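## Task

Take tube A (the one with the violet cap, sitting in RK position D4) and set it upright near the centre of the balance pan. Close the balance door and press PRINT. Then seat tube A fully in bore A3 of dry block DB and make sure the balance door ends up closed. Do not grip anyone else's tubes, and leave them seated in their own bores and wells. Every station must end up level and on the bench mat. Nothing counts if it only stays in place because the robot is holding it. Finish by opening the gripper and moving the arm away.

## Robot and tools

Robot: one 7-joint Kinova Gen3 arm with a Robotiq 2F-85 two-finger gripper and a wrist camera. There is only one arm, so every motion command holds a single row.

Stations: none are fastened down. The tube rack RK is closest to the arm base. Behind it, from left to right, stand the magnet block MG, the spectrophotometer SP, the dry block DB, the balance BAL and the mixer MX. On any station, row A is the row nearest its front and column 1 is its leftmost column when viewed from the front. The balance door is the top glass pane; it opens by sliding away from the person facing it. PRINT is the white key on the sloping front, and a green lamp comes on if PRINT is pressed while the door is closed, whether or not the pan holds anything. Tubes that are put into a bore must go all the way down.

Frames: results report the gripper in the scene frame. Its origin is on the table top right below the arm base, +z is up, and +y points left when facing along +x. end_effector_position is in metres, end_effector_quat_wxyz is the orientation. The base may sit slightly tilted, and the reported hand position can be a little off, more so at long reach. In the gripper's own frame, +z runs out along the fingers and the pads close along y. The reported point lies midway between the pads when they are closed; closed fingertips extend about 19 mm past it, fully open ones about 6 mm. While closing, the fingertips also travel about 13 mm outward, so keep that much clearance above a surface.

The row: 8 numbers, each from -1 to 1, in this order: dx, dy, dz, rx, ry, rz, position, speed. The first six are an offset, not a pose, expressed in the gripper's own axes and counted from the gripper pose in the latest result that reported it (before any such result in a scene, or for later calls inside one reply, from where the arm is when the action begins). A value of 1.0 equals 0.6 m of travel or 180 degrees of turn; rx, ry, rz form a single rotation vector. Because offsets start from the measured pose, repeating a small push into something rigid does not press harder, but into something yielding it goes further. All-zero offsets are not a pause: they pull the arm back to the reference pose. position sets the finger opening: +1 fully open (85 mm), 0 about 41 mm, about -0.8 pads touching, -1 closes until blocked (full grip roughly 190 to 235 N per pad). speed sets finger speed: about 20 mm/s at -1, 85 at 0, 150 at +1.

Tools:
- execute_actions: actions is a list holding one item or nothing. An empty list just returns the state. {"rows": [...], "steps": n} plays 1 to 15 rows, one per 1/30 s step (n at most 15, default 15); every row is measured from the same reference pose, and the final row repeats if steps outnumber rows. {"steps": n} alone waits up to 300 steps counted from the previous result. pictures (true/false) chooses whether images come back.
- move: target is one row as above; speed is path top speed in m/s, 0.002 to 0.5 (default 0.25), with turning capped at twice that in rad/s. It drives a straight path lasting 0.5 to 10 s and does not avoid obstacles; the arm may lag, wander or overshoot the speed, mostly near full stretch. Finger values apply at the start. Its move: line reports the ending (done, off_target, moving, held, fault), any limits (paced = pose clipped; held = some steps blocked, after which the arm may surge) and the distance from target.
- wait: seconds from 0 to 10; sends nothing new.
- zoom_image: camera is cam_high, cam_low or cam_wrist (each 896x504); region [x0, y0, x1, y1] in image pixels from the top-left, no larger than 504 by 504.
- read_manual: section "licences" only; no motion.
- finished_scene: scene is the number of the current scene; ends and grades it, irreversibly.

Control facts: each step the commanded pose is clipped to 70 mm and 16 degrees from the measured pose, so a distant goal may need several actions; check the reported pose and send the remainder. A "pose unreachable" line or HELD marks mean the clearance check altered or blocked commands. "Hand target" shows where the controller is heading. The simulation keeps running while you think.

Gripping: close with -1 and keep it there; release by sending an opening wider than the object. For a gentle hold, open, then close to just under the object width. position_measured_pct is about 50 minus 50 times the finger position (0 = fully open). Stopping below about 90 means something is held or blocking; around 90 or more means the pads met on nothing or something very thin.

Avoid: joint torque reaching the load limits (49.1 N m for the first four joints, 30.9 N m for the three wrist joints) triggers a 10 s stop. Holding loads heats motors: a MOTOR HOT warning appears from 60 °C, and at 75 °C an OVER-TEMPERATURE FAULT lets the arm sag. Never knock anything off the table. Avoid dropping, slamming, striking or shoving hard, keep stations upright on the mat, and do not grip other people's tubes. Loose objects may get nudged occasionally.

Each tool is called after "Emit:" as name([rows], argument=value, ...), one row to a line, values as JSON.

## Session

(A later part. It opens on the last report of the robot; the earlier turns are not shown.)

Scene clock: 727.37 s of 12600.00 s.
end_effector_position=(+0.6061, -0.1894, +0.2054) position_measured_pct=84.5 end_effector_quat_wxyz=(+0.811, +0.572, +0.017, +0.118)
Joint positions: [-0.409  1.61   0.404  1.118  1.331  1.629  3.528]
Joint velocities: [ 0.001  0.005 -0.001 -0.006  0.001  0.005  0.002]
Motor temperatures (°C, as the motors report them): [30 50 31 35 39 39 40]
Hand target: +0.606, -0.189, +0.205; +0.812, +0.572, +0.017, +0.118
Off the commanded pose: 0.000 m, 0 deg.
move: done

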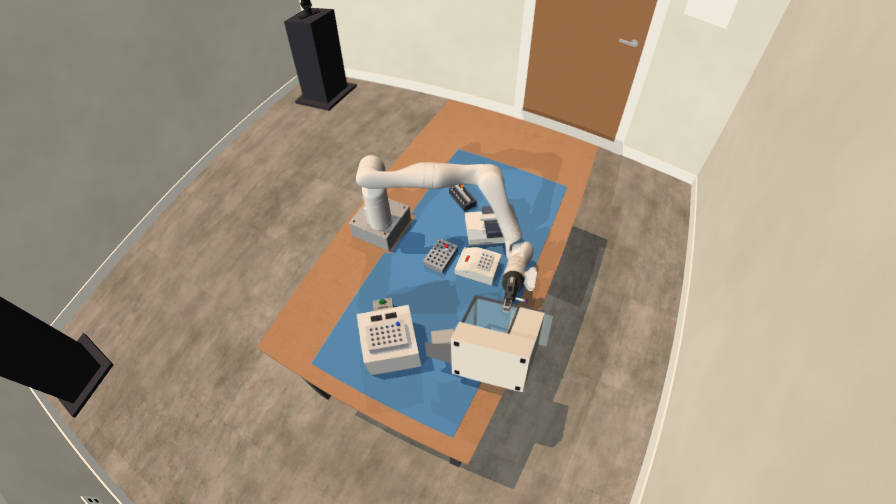

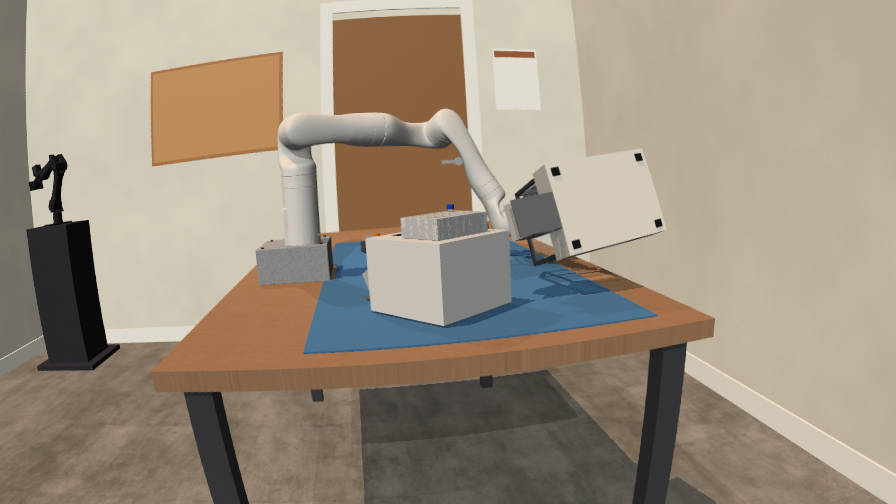

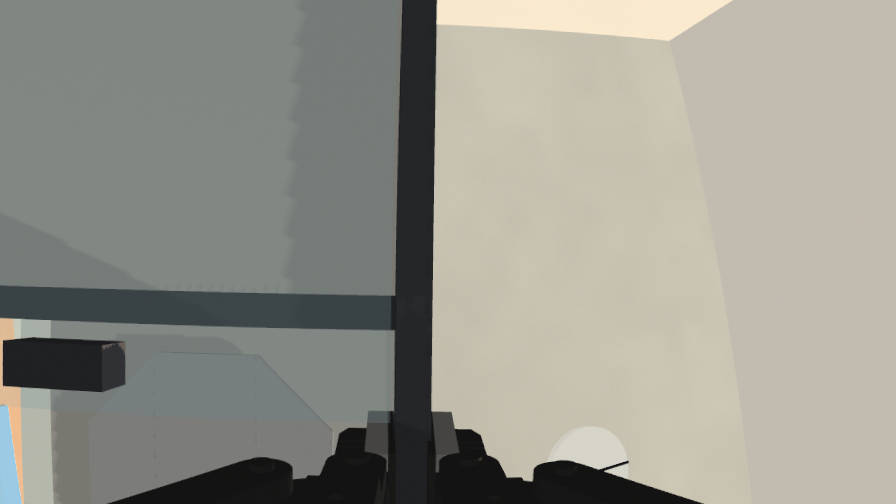

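Emit:
move(target=[-0.05,0.158,0.054,0.2,0,0,-1,0], speed=0.05)

Scene clock: 744.80 s of 12600.00 s.
end_effector_position=(+0.5658, -0.1959, +0.3010) position_measured_pct=84.5 end_effector_quat_wxyz=(+0.595, +0.795, +0.052, +0.106)
Joint positions: [-0.367  0.892  0.219  1.663  1.314  1.204  3.68 ]
Joint velocities: [ 0.003 -0.011 -0.002  0.004 -0.006 -0.008  0.006]
Motor temperatures (°C, as the motors report them): [30 50 32 35 39 40 40]
Hand target: +0.566, -0.196, +0.301; +0.595, +0.795, +0.052, +0.106
Off the commanded pose: 0.001 m, 0 deg.
move: done

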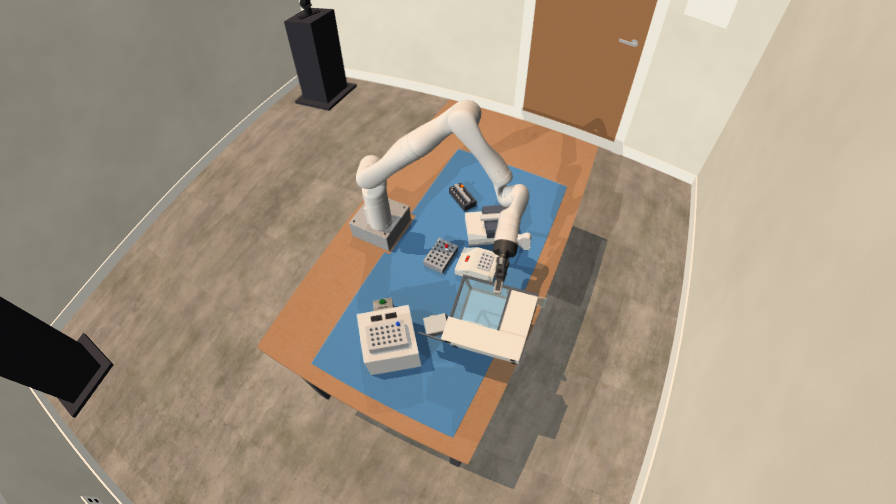

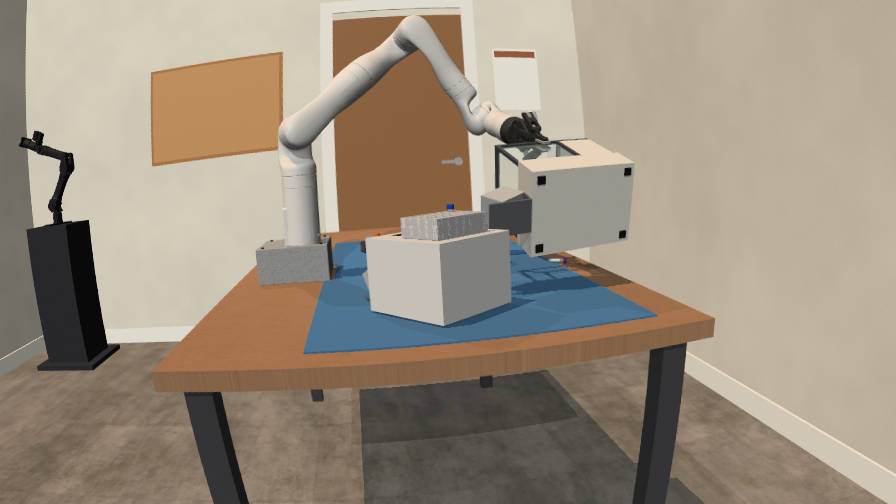

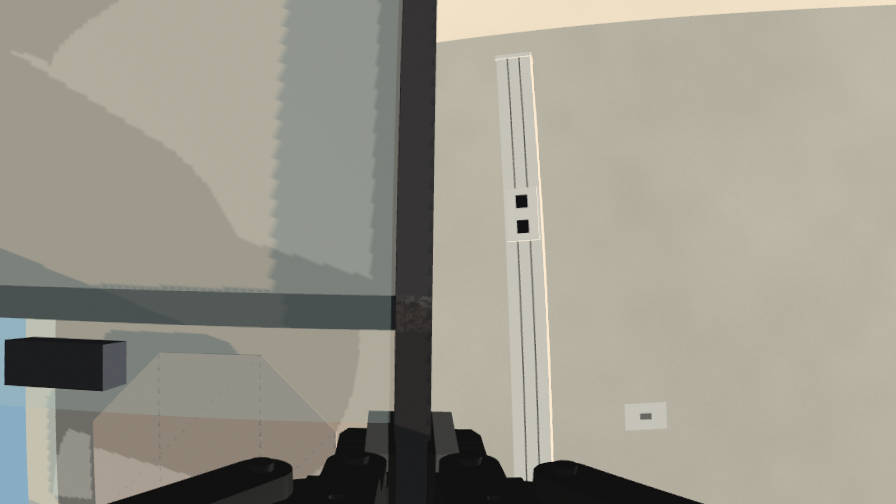

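Emit:
move(target=[-0.03,0.064,-0.019,0.2,0,0,-1,0], speed=0.05)

Scene clock: 764.03 s of 12600.00 s.
end_effector_position=(+0.5441, -0.1992, +0.3381) position_measured_pct=84.5 end_effector_quat_wxyz=(+0.320, +0.940, +0.083, +0.084)
Joint positions: [ 0.016  0.518 -0.038  1.582  0.818  0.981  4.413]
Joint velocities: [ 0.006 -0.002 -0.002 -0.003 -0.006 -0.002  0.009]
Motor temperatures (°C, as the motors report them): [30 50 32 35 39 40 40]
Hand target: +0.544, -0.200, +0.338; +0.320, +0.940, +0.082, +0.084
Off the commanded pose: 0.001 m, 0 deg.
move: done

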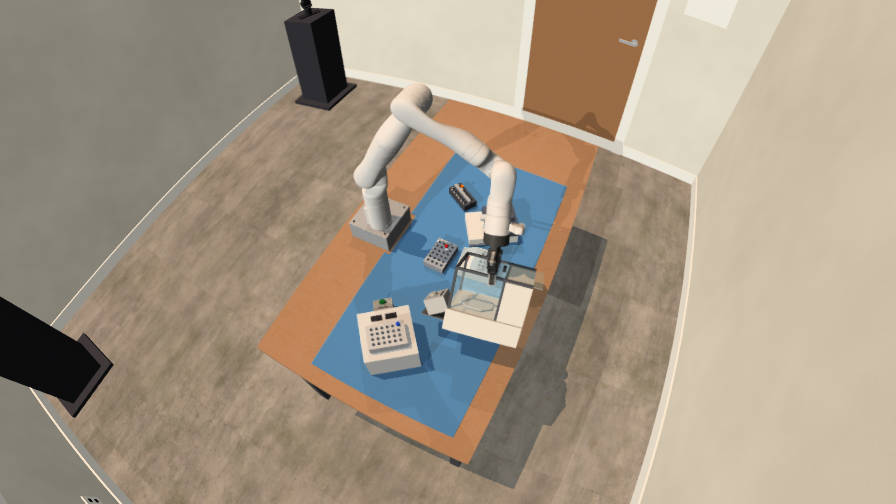

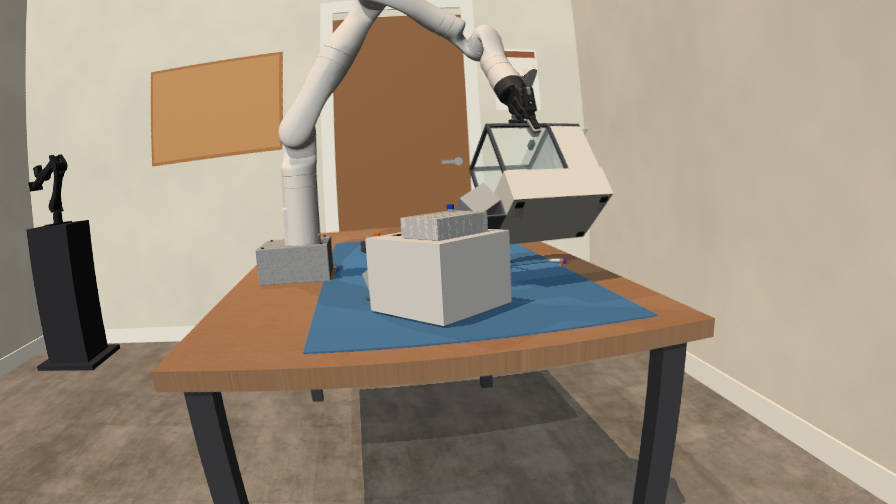

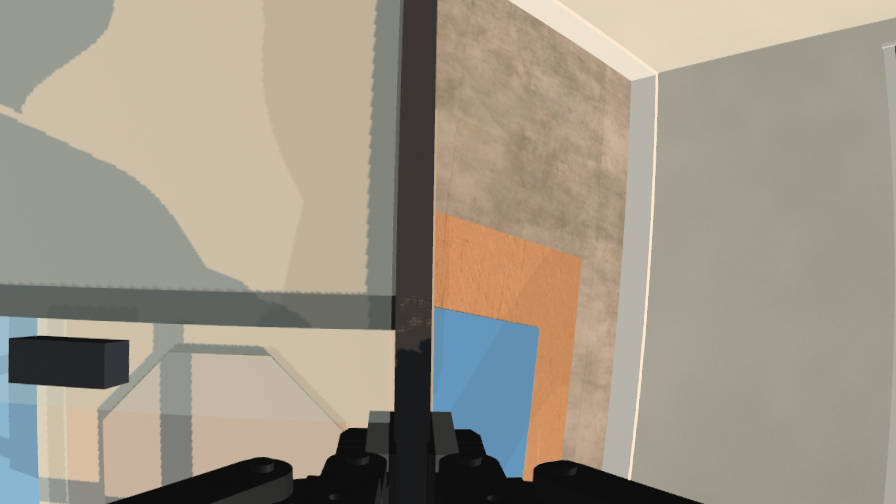

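Emit:
move(target=[-0.124,0.071,0.053,0.205,0,0,-1,0], speed=0.05)

Scene clock: 778.17 s of 12600.00 s.
end_effector_position=(+0.4839, -0.2654, +0.3320) position_measured_pct=84.5 end_effector_quat_wxyz=(+0.005, +0.993, +0.106, +0.053)
Joint positions: [ 0.667  0.574 -0.306  1.294  0.13   1.203  5.292]
Joint velocities: [0.005 0.003 0.012 0.011 0.015 0.016 0.003]
Motor temperatures (°C, as the motors report them): [30 50 31 36 38 40 40]
Hand target: +0.483, -0.266, +0.332; +0.005, +0.993, +0.105, +0.052
Off the commanded pose: 0.002 m, 0 deg.
move: done

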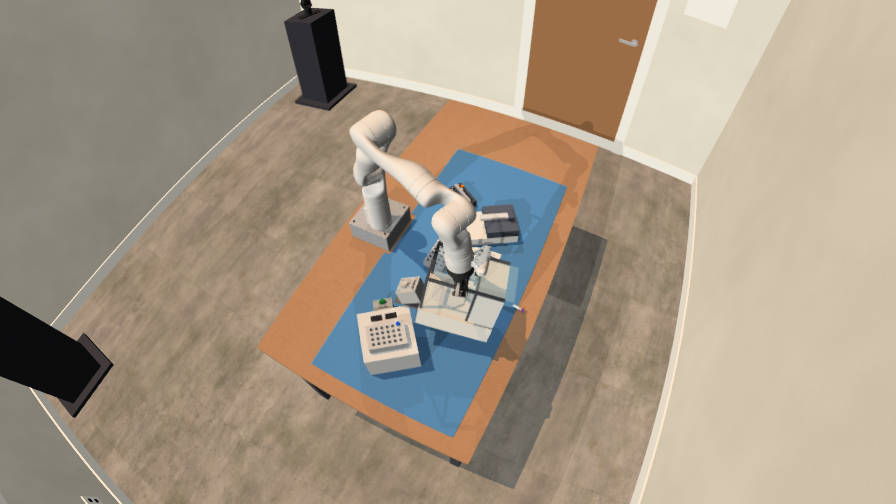

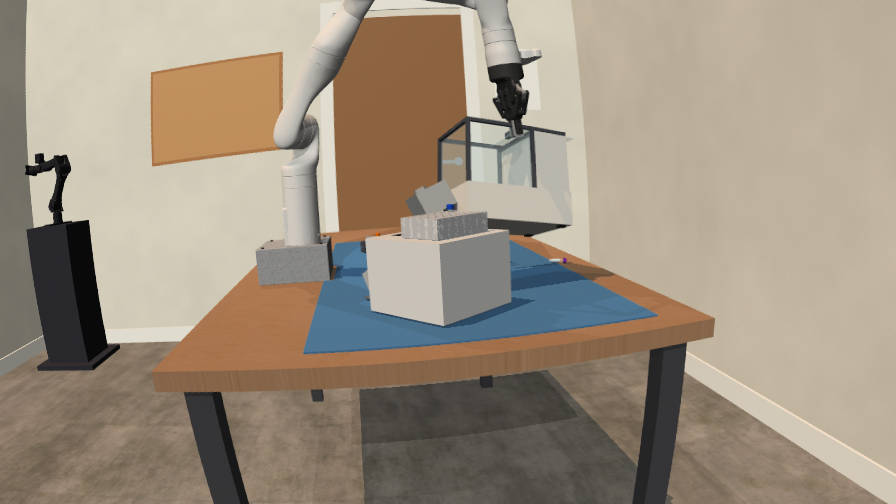

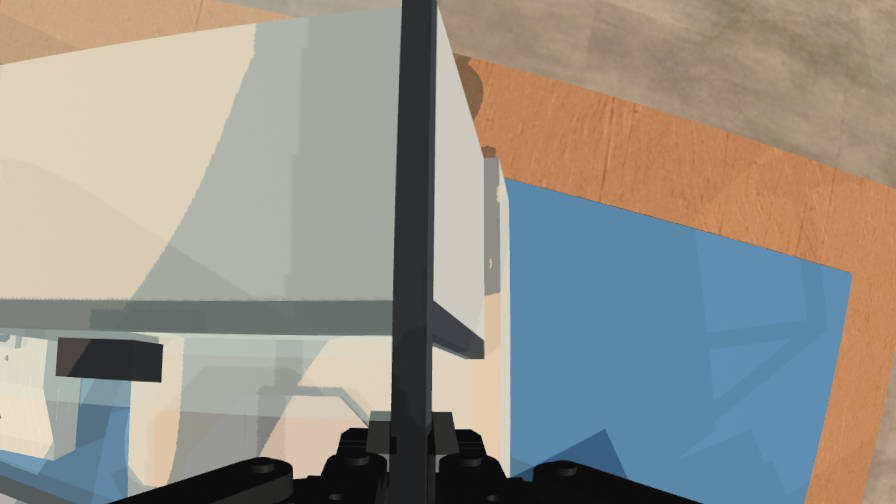

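Emit:
move(target=[0,0,0.13,0,-0.033,0,-1,0], speed=0.03)

Scene clock: 788.83 s of 12600.00 s.
end_effector_position=(+0.5056, -0.2578, +0.2642) position_measured_pct=84.5 end_effector_quat_wxyz=(+0.013, +0.994, +0.112, +0.017)
Joint positions: [ 0.574  0.697 -0.263  1.288  0.193  1.14   5.225]
Joint velocities: [-0.006 -0.     0.007 -0.001  0.    -0.003  0.   ]
Motor temperatures (°C, as the motors report them): [30 50 31 36 38 39 40]
Hand target: +0.492, -0.265, +0.255; +0.010, +0.994, +0.105, +0.001
Off the commanded pose: 0.018 m, 2 deg.
move: off_target

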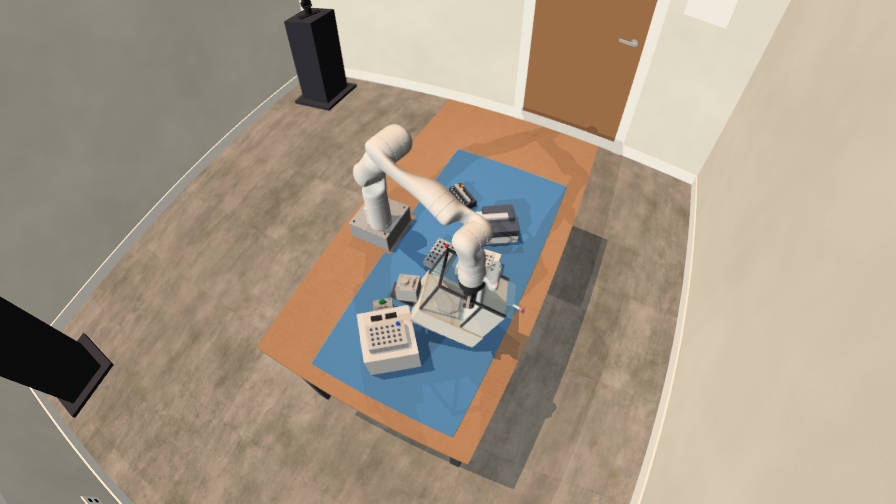

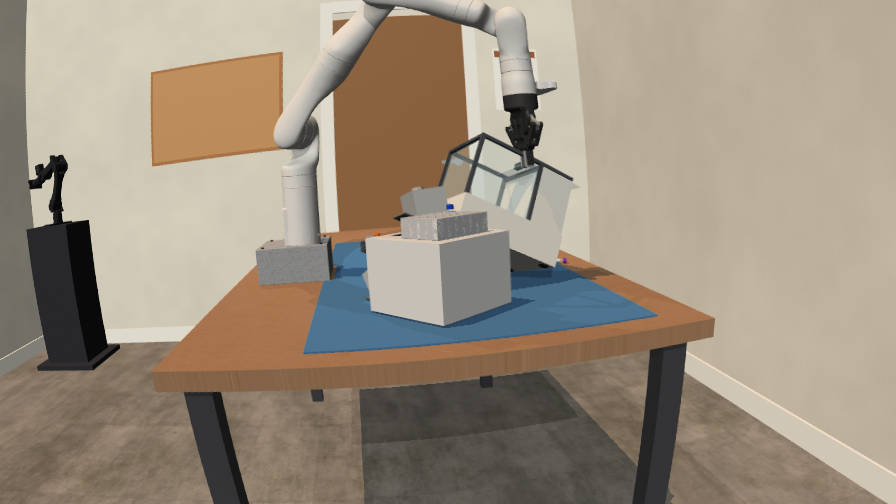

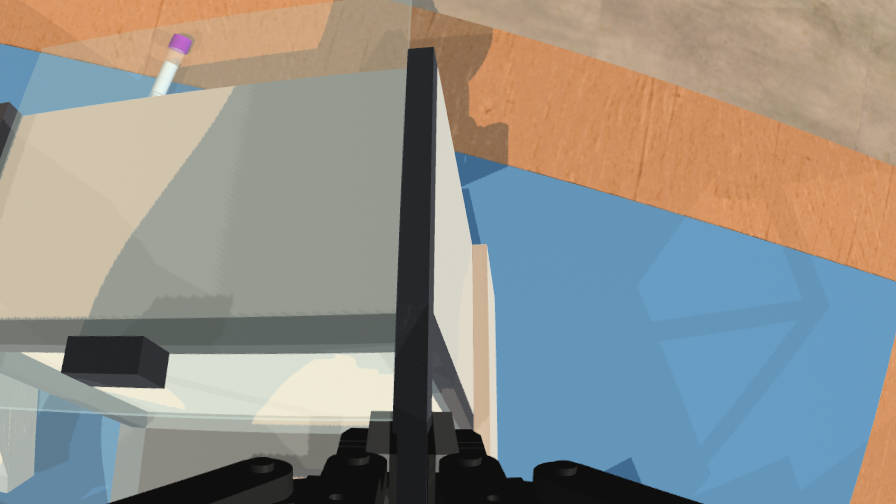

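Emit:
move(target=[-0.09,0,0.04,0,0,0,-1,0], speed=0.02)

Scene clock: 812.57 s of 12600.00 s.
end_effector_position=(+0.4944, -0.2526, +0.2649) position_measured_pct=84.5 end_effector_quat_wxyz=(+0.023, +0.990, +0.128, +0.064)
Joint positions: [ 0.612  0.614 -0.267  1.452  0.157  0.967  5.283]
Joint velocities: [-0.009 -0.005  0.016  0.006 -0.013 -0.007  0.01 ]
Motor temperatures (°C, as the motors report them): [30 48 30 35 37 39 40]
Hand target: +0.454, -0.269, +0.240; +0.012, +0.994, +0.111, +0.018
Off the commanded pose: 0.052 m, 6 deg.
move: off_target

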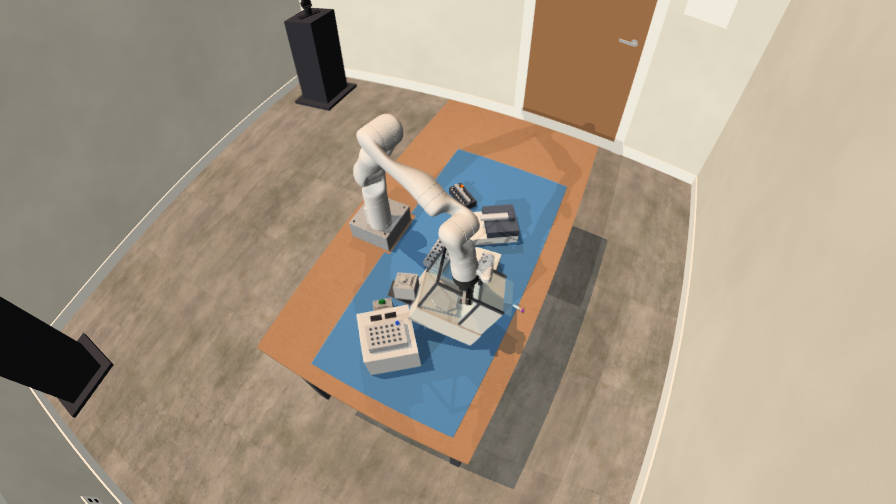

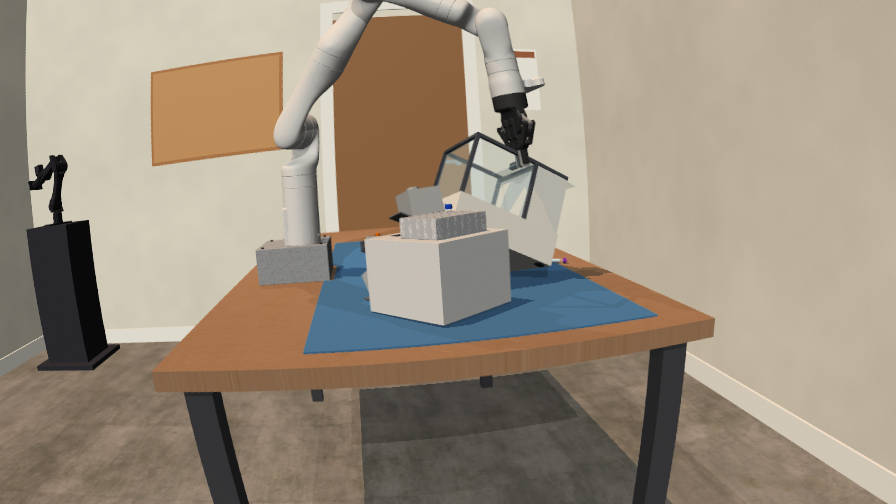

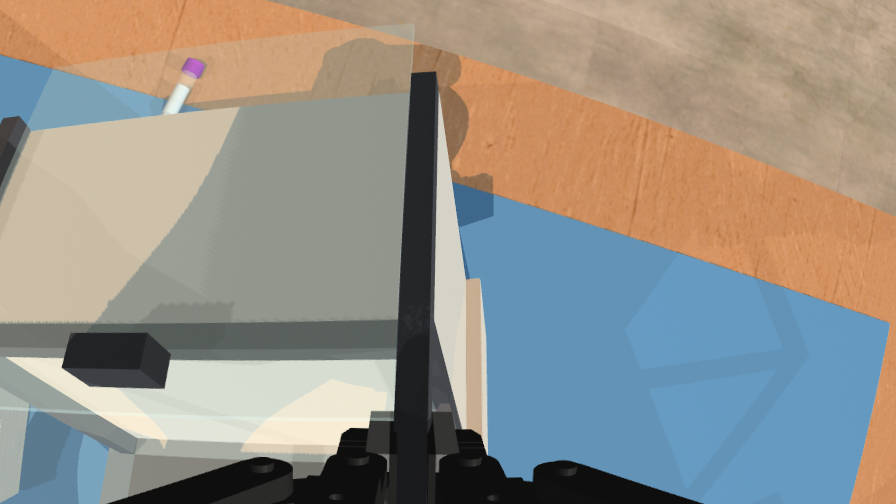

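Emit:
move(target=[0,0,-0.12,0,0,0,-1,0], speed=0.03)

Scene clock: 819.63 s of 12600.00 s.
end_effector_position=(+0.4849, -0.2504, +0.3362) position_measured_pct=84.5 end_effector_quat_wxyz=(+0.023, +0.990, +0.128, +0.064)
Joint positions: [ 0.62   0.526 -0.273  1.36   0.125  1.142  5.309]
Joint velocities: [-0.    -0.001 -0.001 -0.003  0.001  0.001  0.001]
Motor temperatures (°C, as the motors report them): [30 47 31 36 37 39 40]
Hand target: +0.485, -0.250, +0.336; +0.023, +0.990, +0.128, +0.064
Off the commanded pose: 0.000 m, 0 deg.
move: done

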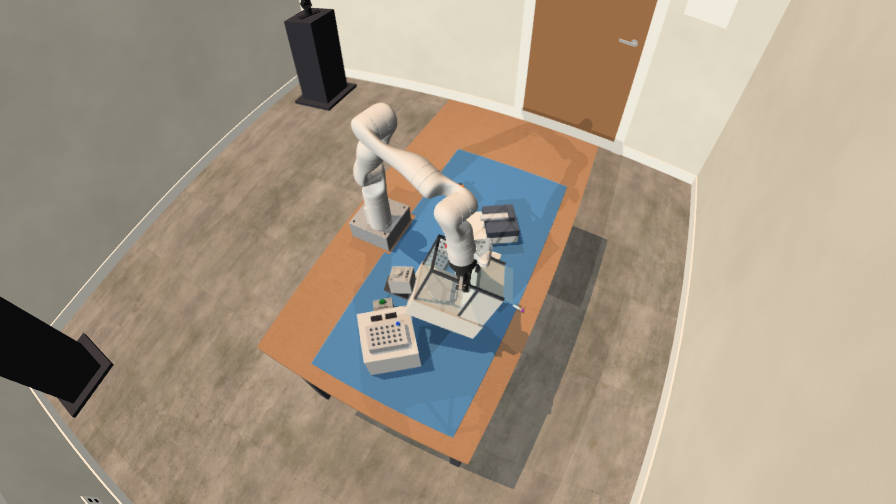

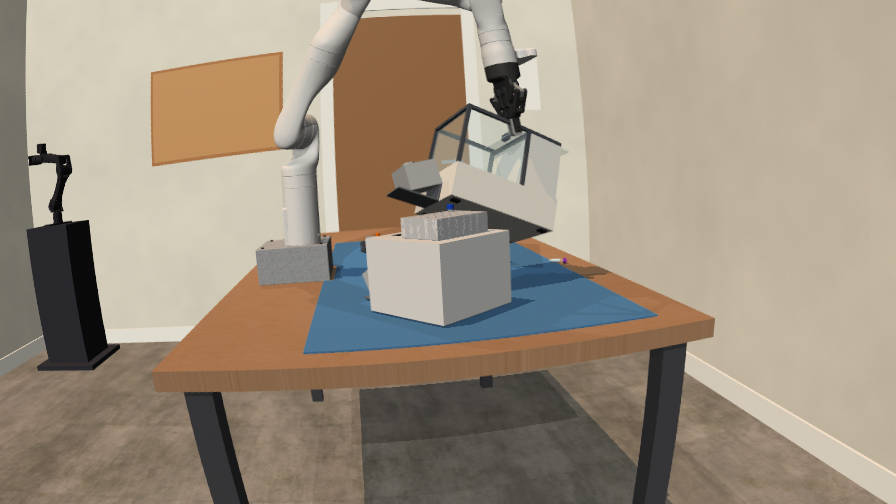

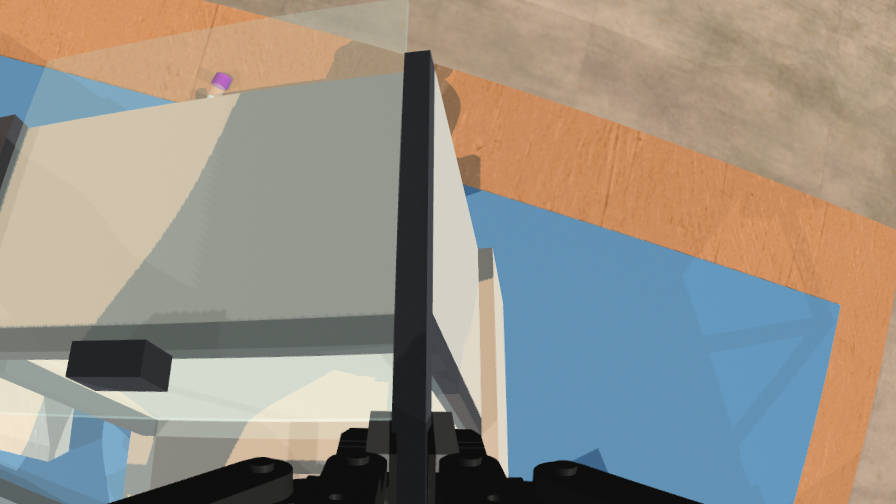

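Emit:
move(target=[-0.04,0.06,-0.03,0,0,0.16,-1,0], speed=0.04)

Scene clock: 842.93 s of 12600.00 s.
end_effector_position=(+0.4687, -0.2908, +0.3534) position_measured_pct=84.5 end_effector_quat_wxyz=(+0.006, +0.990, -0.122, +0.068)
Joint positions: [ 0.632  0.523 -0.154  1.299  0.042  1.197  4.949]
Joint velocities: [-0.     0.     0.    -0.004 -0.002  0.001 -0.003]
Motor temperatures (°C, as the motors report them): [30 48 30 36 37 38 40]
Hand target: +0.469, -0.291, +0.353; +0.006, +0.990, -0.122, +0.067
Off the commanded pose: 0.000 m, 0 deg.
move: done

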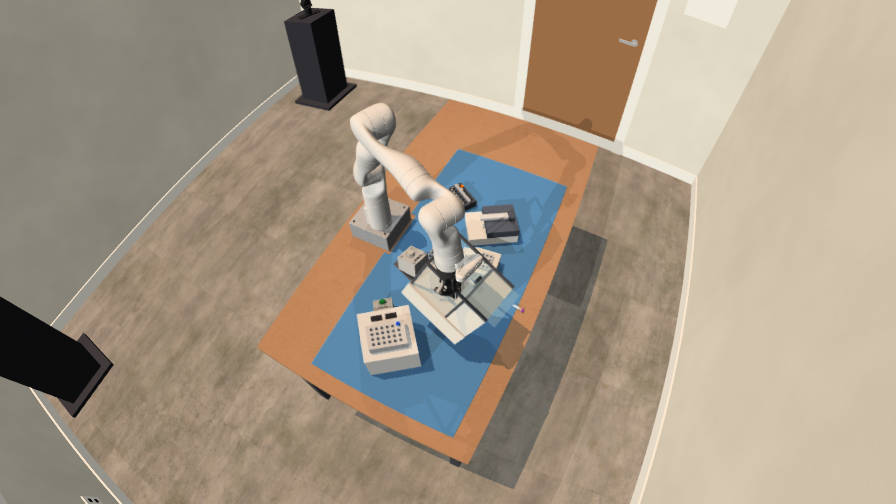

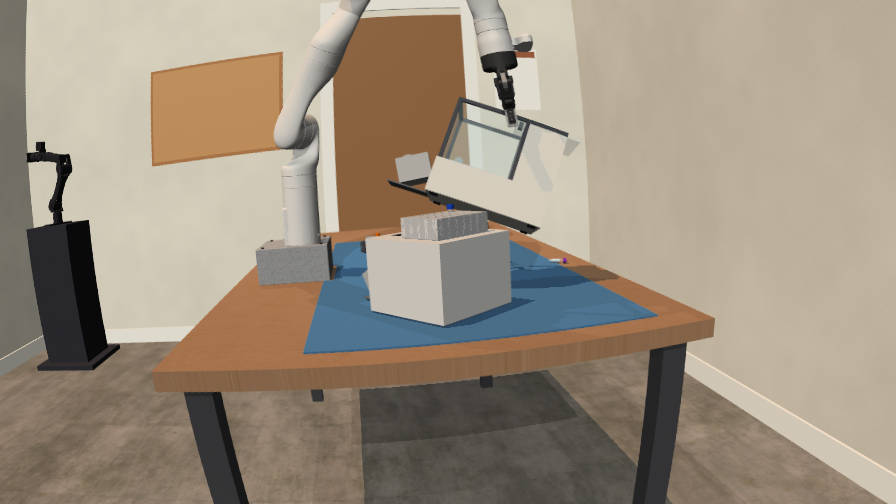

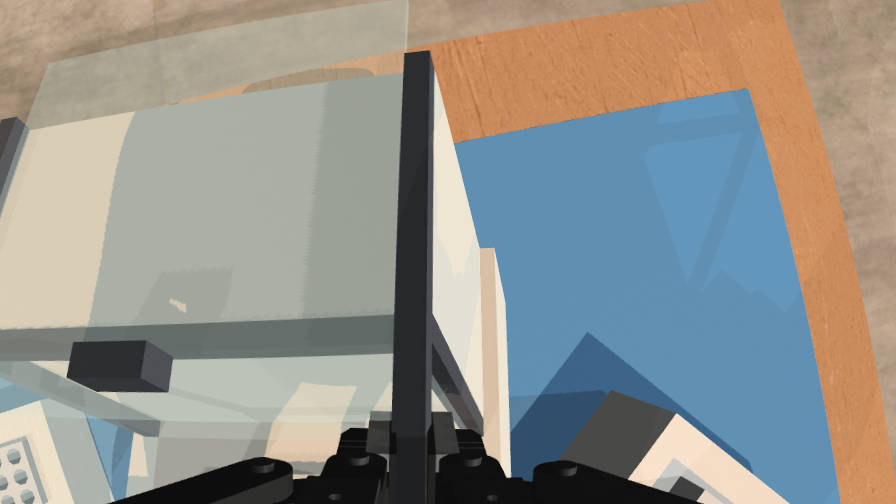

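Emit:
move(target=[0,0,0,0,0.11,0,-1,0], speed=0.04)

Scene clock: 849.90 s of 12600.00 s.
end_effector_position=(+0.4691, -0.2906, +0.3532) position_measured_pct=84.5 end_effector_quat_wxyz=(+0.026, +0.964, -0.119, +0.237)
Joint positions: [ 0.794  0.344 -0.248  1.7   -0.116  0.657  5.114]
Joint velocities: [ 0.006 -0.004 -0.003  0.01  -0.007 -0.011  0.009]
Motor temperatures (°C, as the motors report them): [30 48 30 36 37 38 40]
Hand target: +0.469, -0.291, +0.353; +0.026, +0.964, -0.119, +0.237
Off the commanded pose: 0.000 m, 0 deg.
move: done

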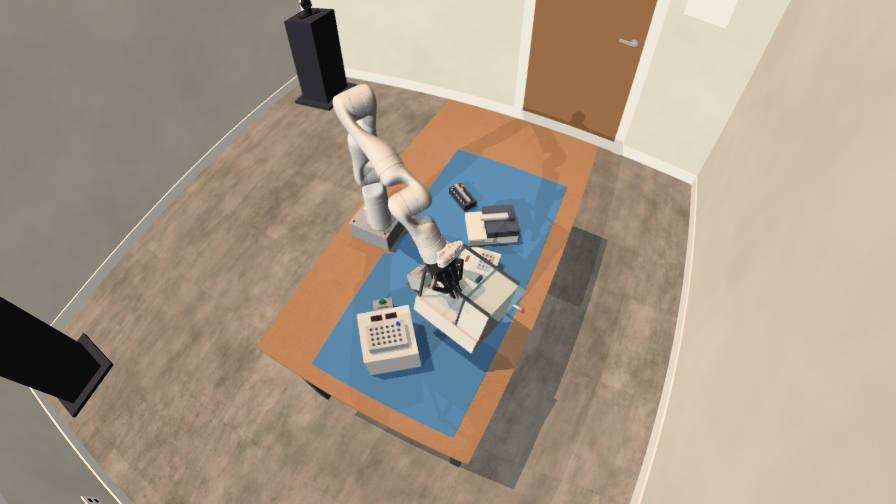

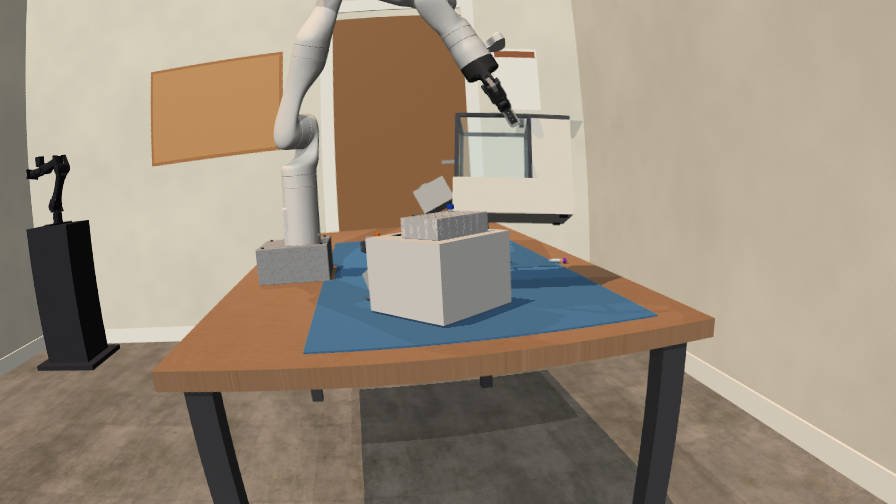

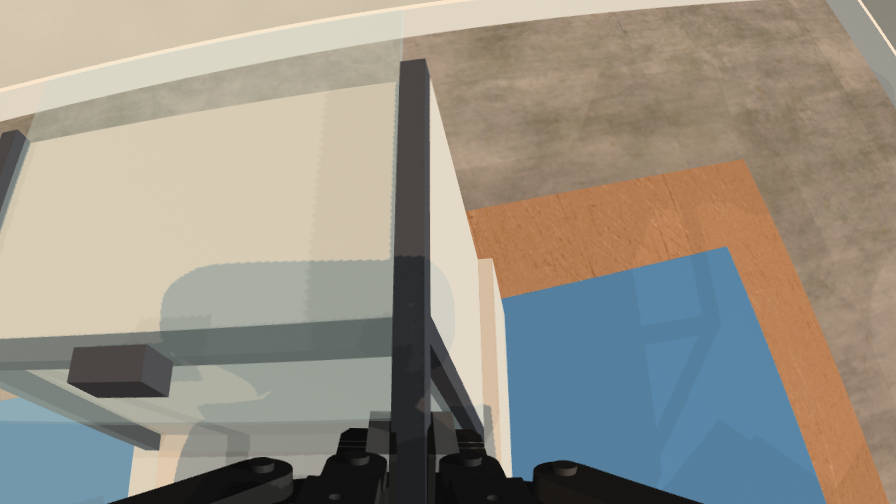

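Emit:
move(target=[-0.076,0,0.148,0,0,0,-1,0], speed=0.03)

Scene clock: 862.87 s of 12600.00 s.
end_effector_position=(+0.4698, -0.2905, +0.2535) position_measured_pct=84.5 end_effector_quat_wxyz=(+0.026, +0.964, -0.119, +0.237)
Joint positions: [ 0.793  0.487 -0.257  1.857 -0.112  0.361  5.147]
Joint velocities: [-0.     0.002 -0.002 -0.001 -0.001 -0.006 -0.001]
Motor temperatures (°C, as the motors report them): [30 48 30 37 36 38 40]
Hand target: +0.470, -0.291, +0.253; +0.026, +0.964, -0.119, +0.237
Off the commanded pose: 0.000 m, 0 deg.
move: done

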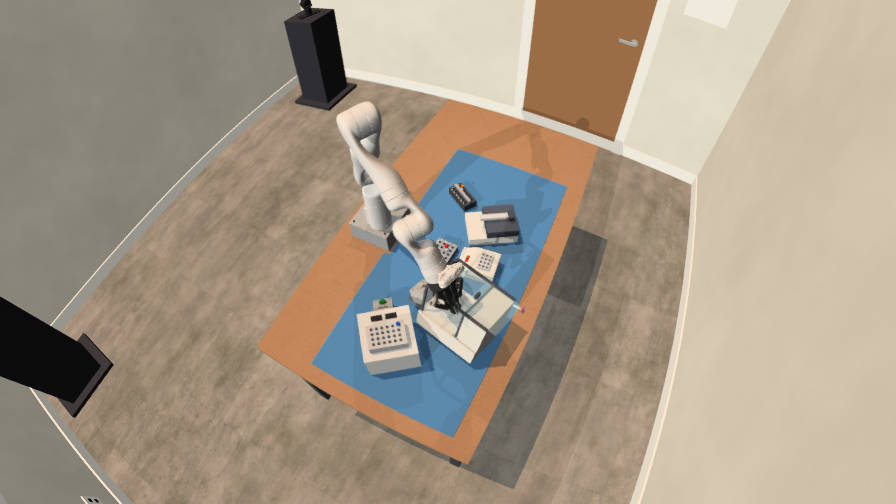

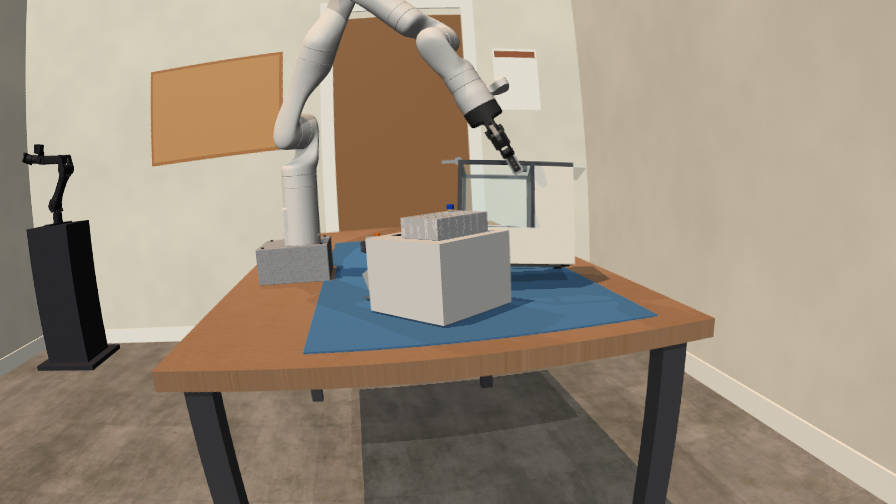

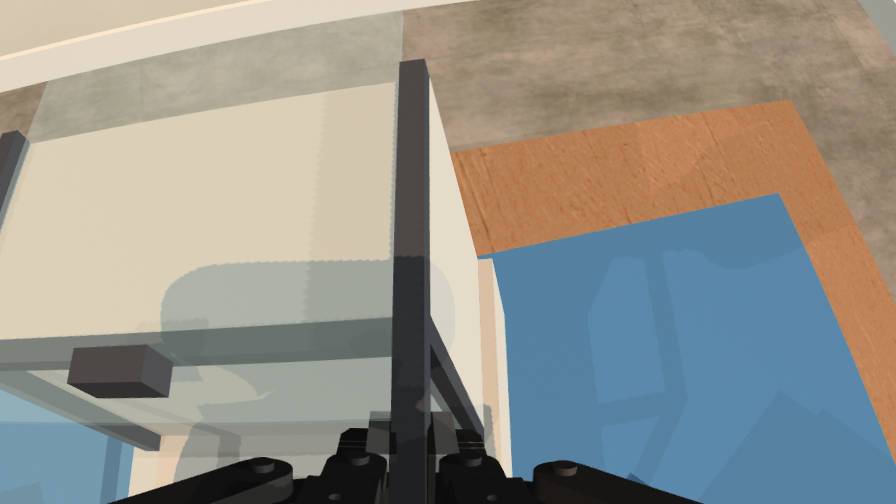

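Emit:
move(target=[-0.02,0.02,0.04,0,0,0,-1,0], speed=0.015)

Scene clock: 868.33 s of 12600.00 s.
end_effector_position=(+0.4607, -0.3124, +0.2284) position_measured_pct=84.5 end_effector_quat_wxyz=(+0.033, +0.963, -0.126, +0.236)
Joint positions: [ 0.839  0.541 -0.263  1.87  -0.105  0.299  5.181]
Joint velocities: [ 0.004  0.002 -0.002  0.001  0.003 -0.003 -0.002]
Motor temperatures (°C, as the motors report them): [30 48 30 37 36 38 40]
Hand target: +0.467, -0.302, +0.227; +0.026, +0.964, -0.119, +0.237
Off the commanded pose: 0.012 m, 1 deg.
move: off_target

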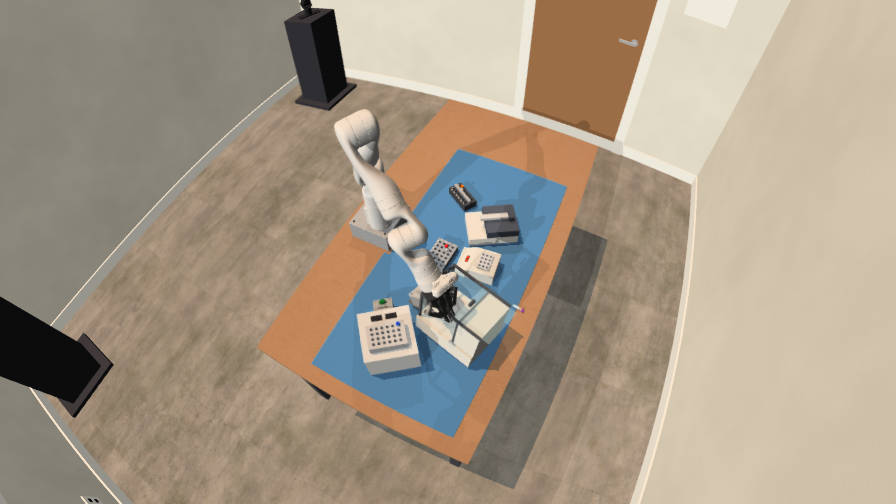

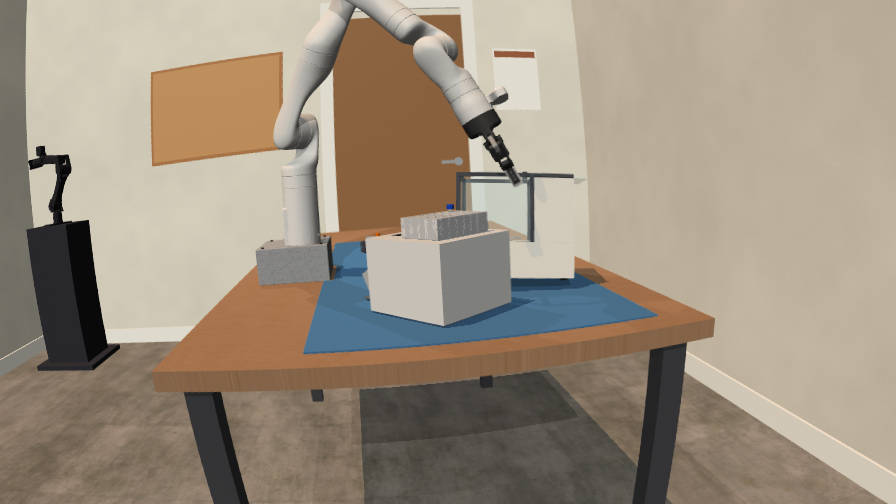

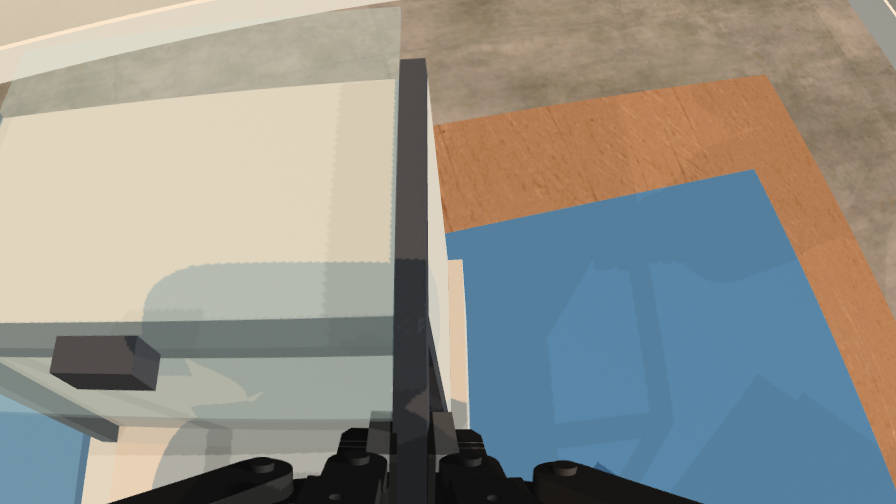

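Levelling. A bit more down.

Emit:
move(target=[-0.012,0.012,0.022,0,0,0,-1,0], speed=0.012)

Scene clock: 873.07 s of 12600.00 s.
end_effector_position=(+0.4521, -0.3284, +0.2161) position_measured_pct=84.5 end_effector_quat_wxyz=(+0.039, +0.962, -0.132, +0.235)
Joint positions: [ 0.872  0.568 -0.266  1.875 -0.097  0.267  5.199]
Joint velocities: [ 0.003  0.001 -0.004 -0.001  0.002 -0.002 -0.001]
Motor temperatures (°C, as the motors report them): [30 47 29 37 36 38 40]
Hand target: +0.458, -0.319, +0.214; +0.033, +0.963, -0.126, +0.236
Off the commanded pose: 0.011 m, 1 deg.
move: off_target

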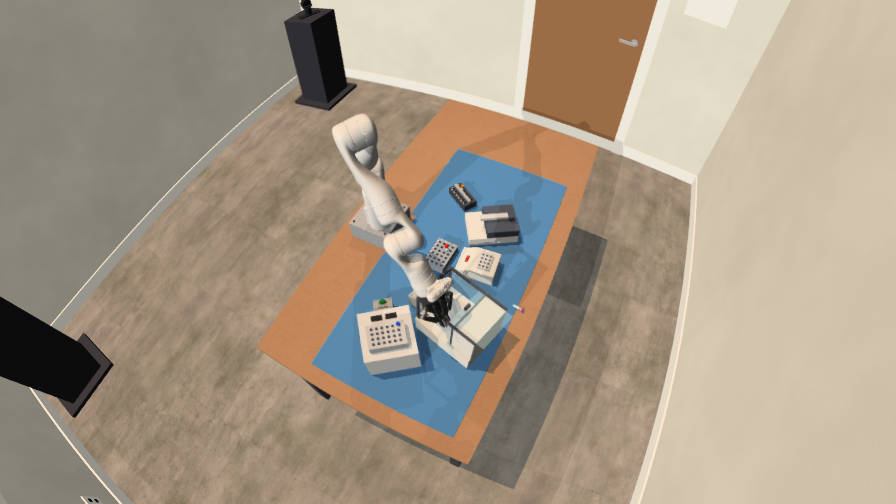

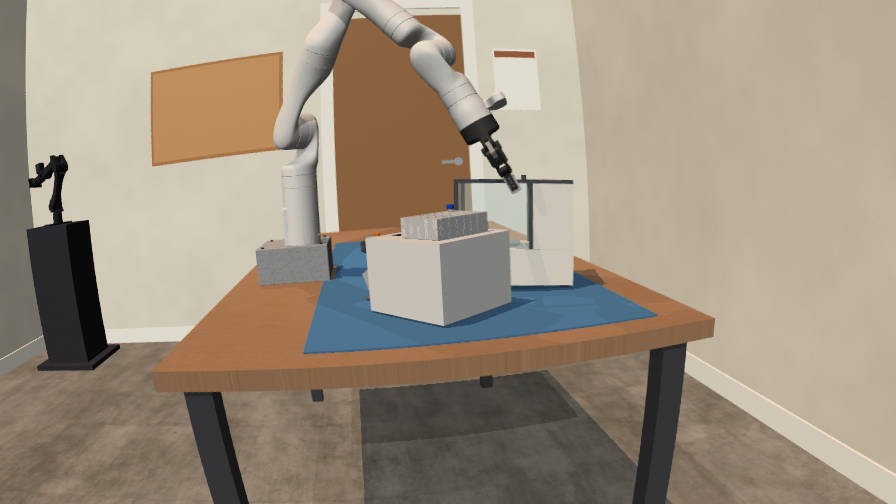

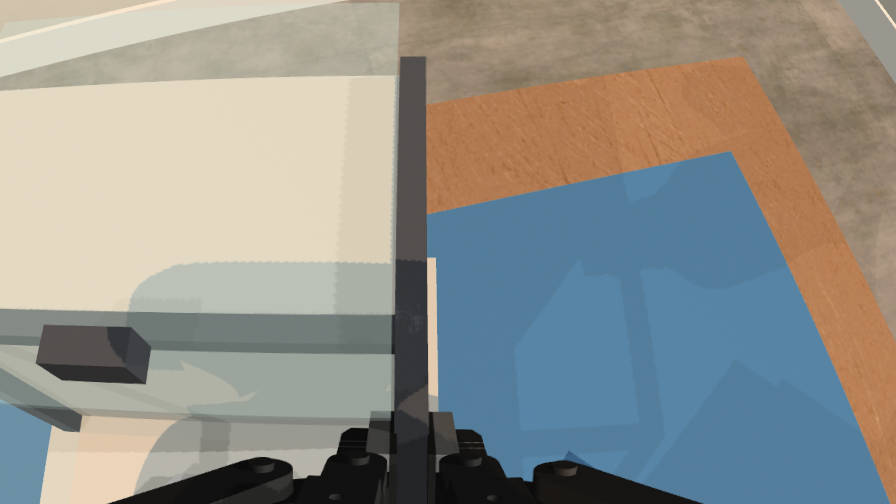

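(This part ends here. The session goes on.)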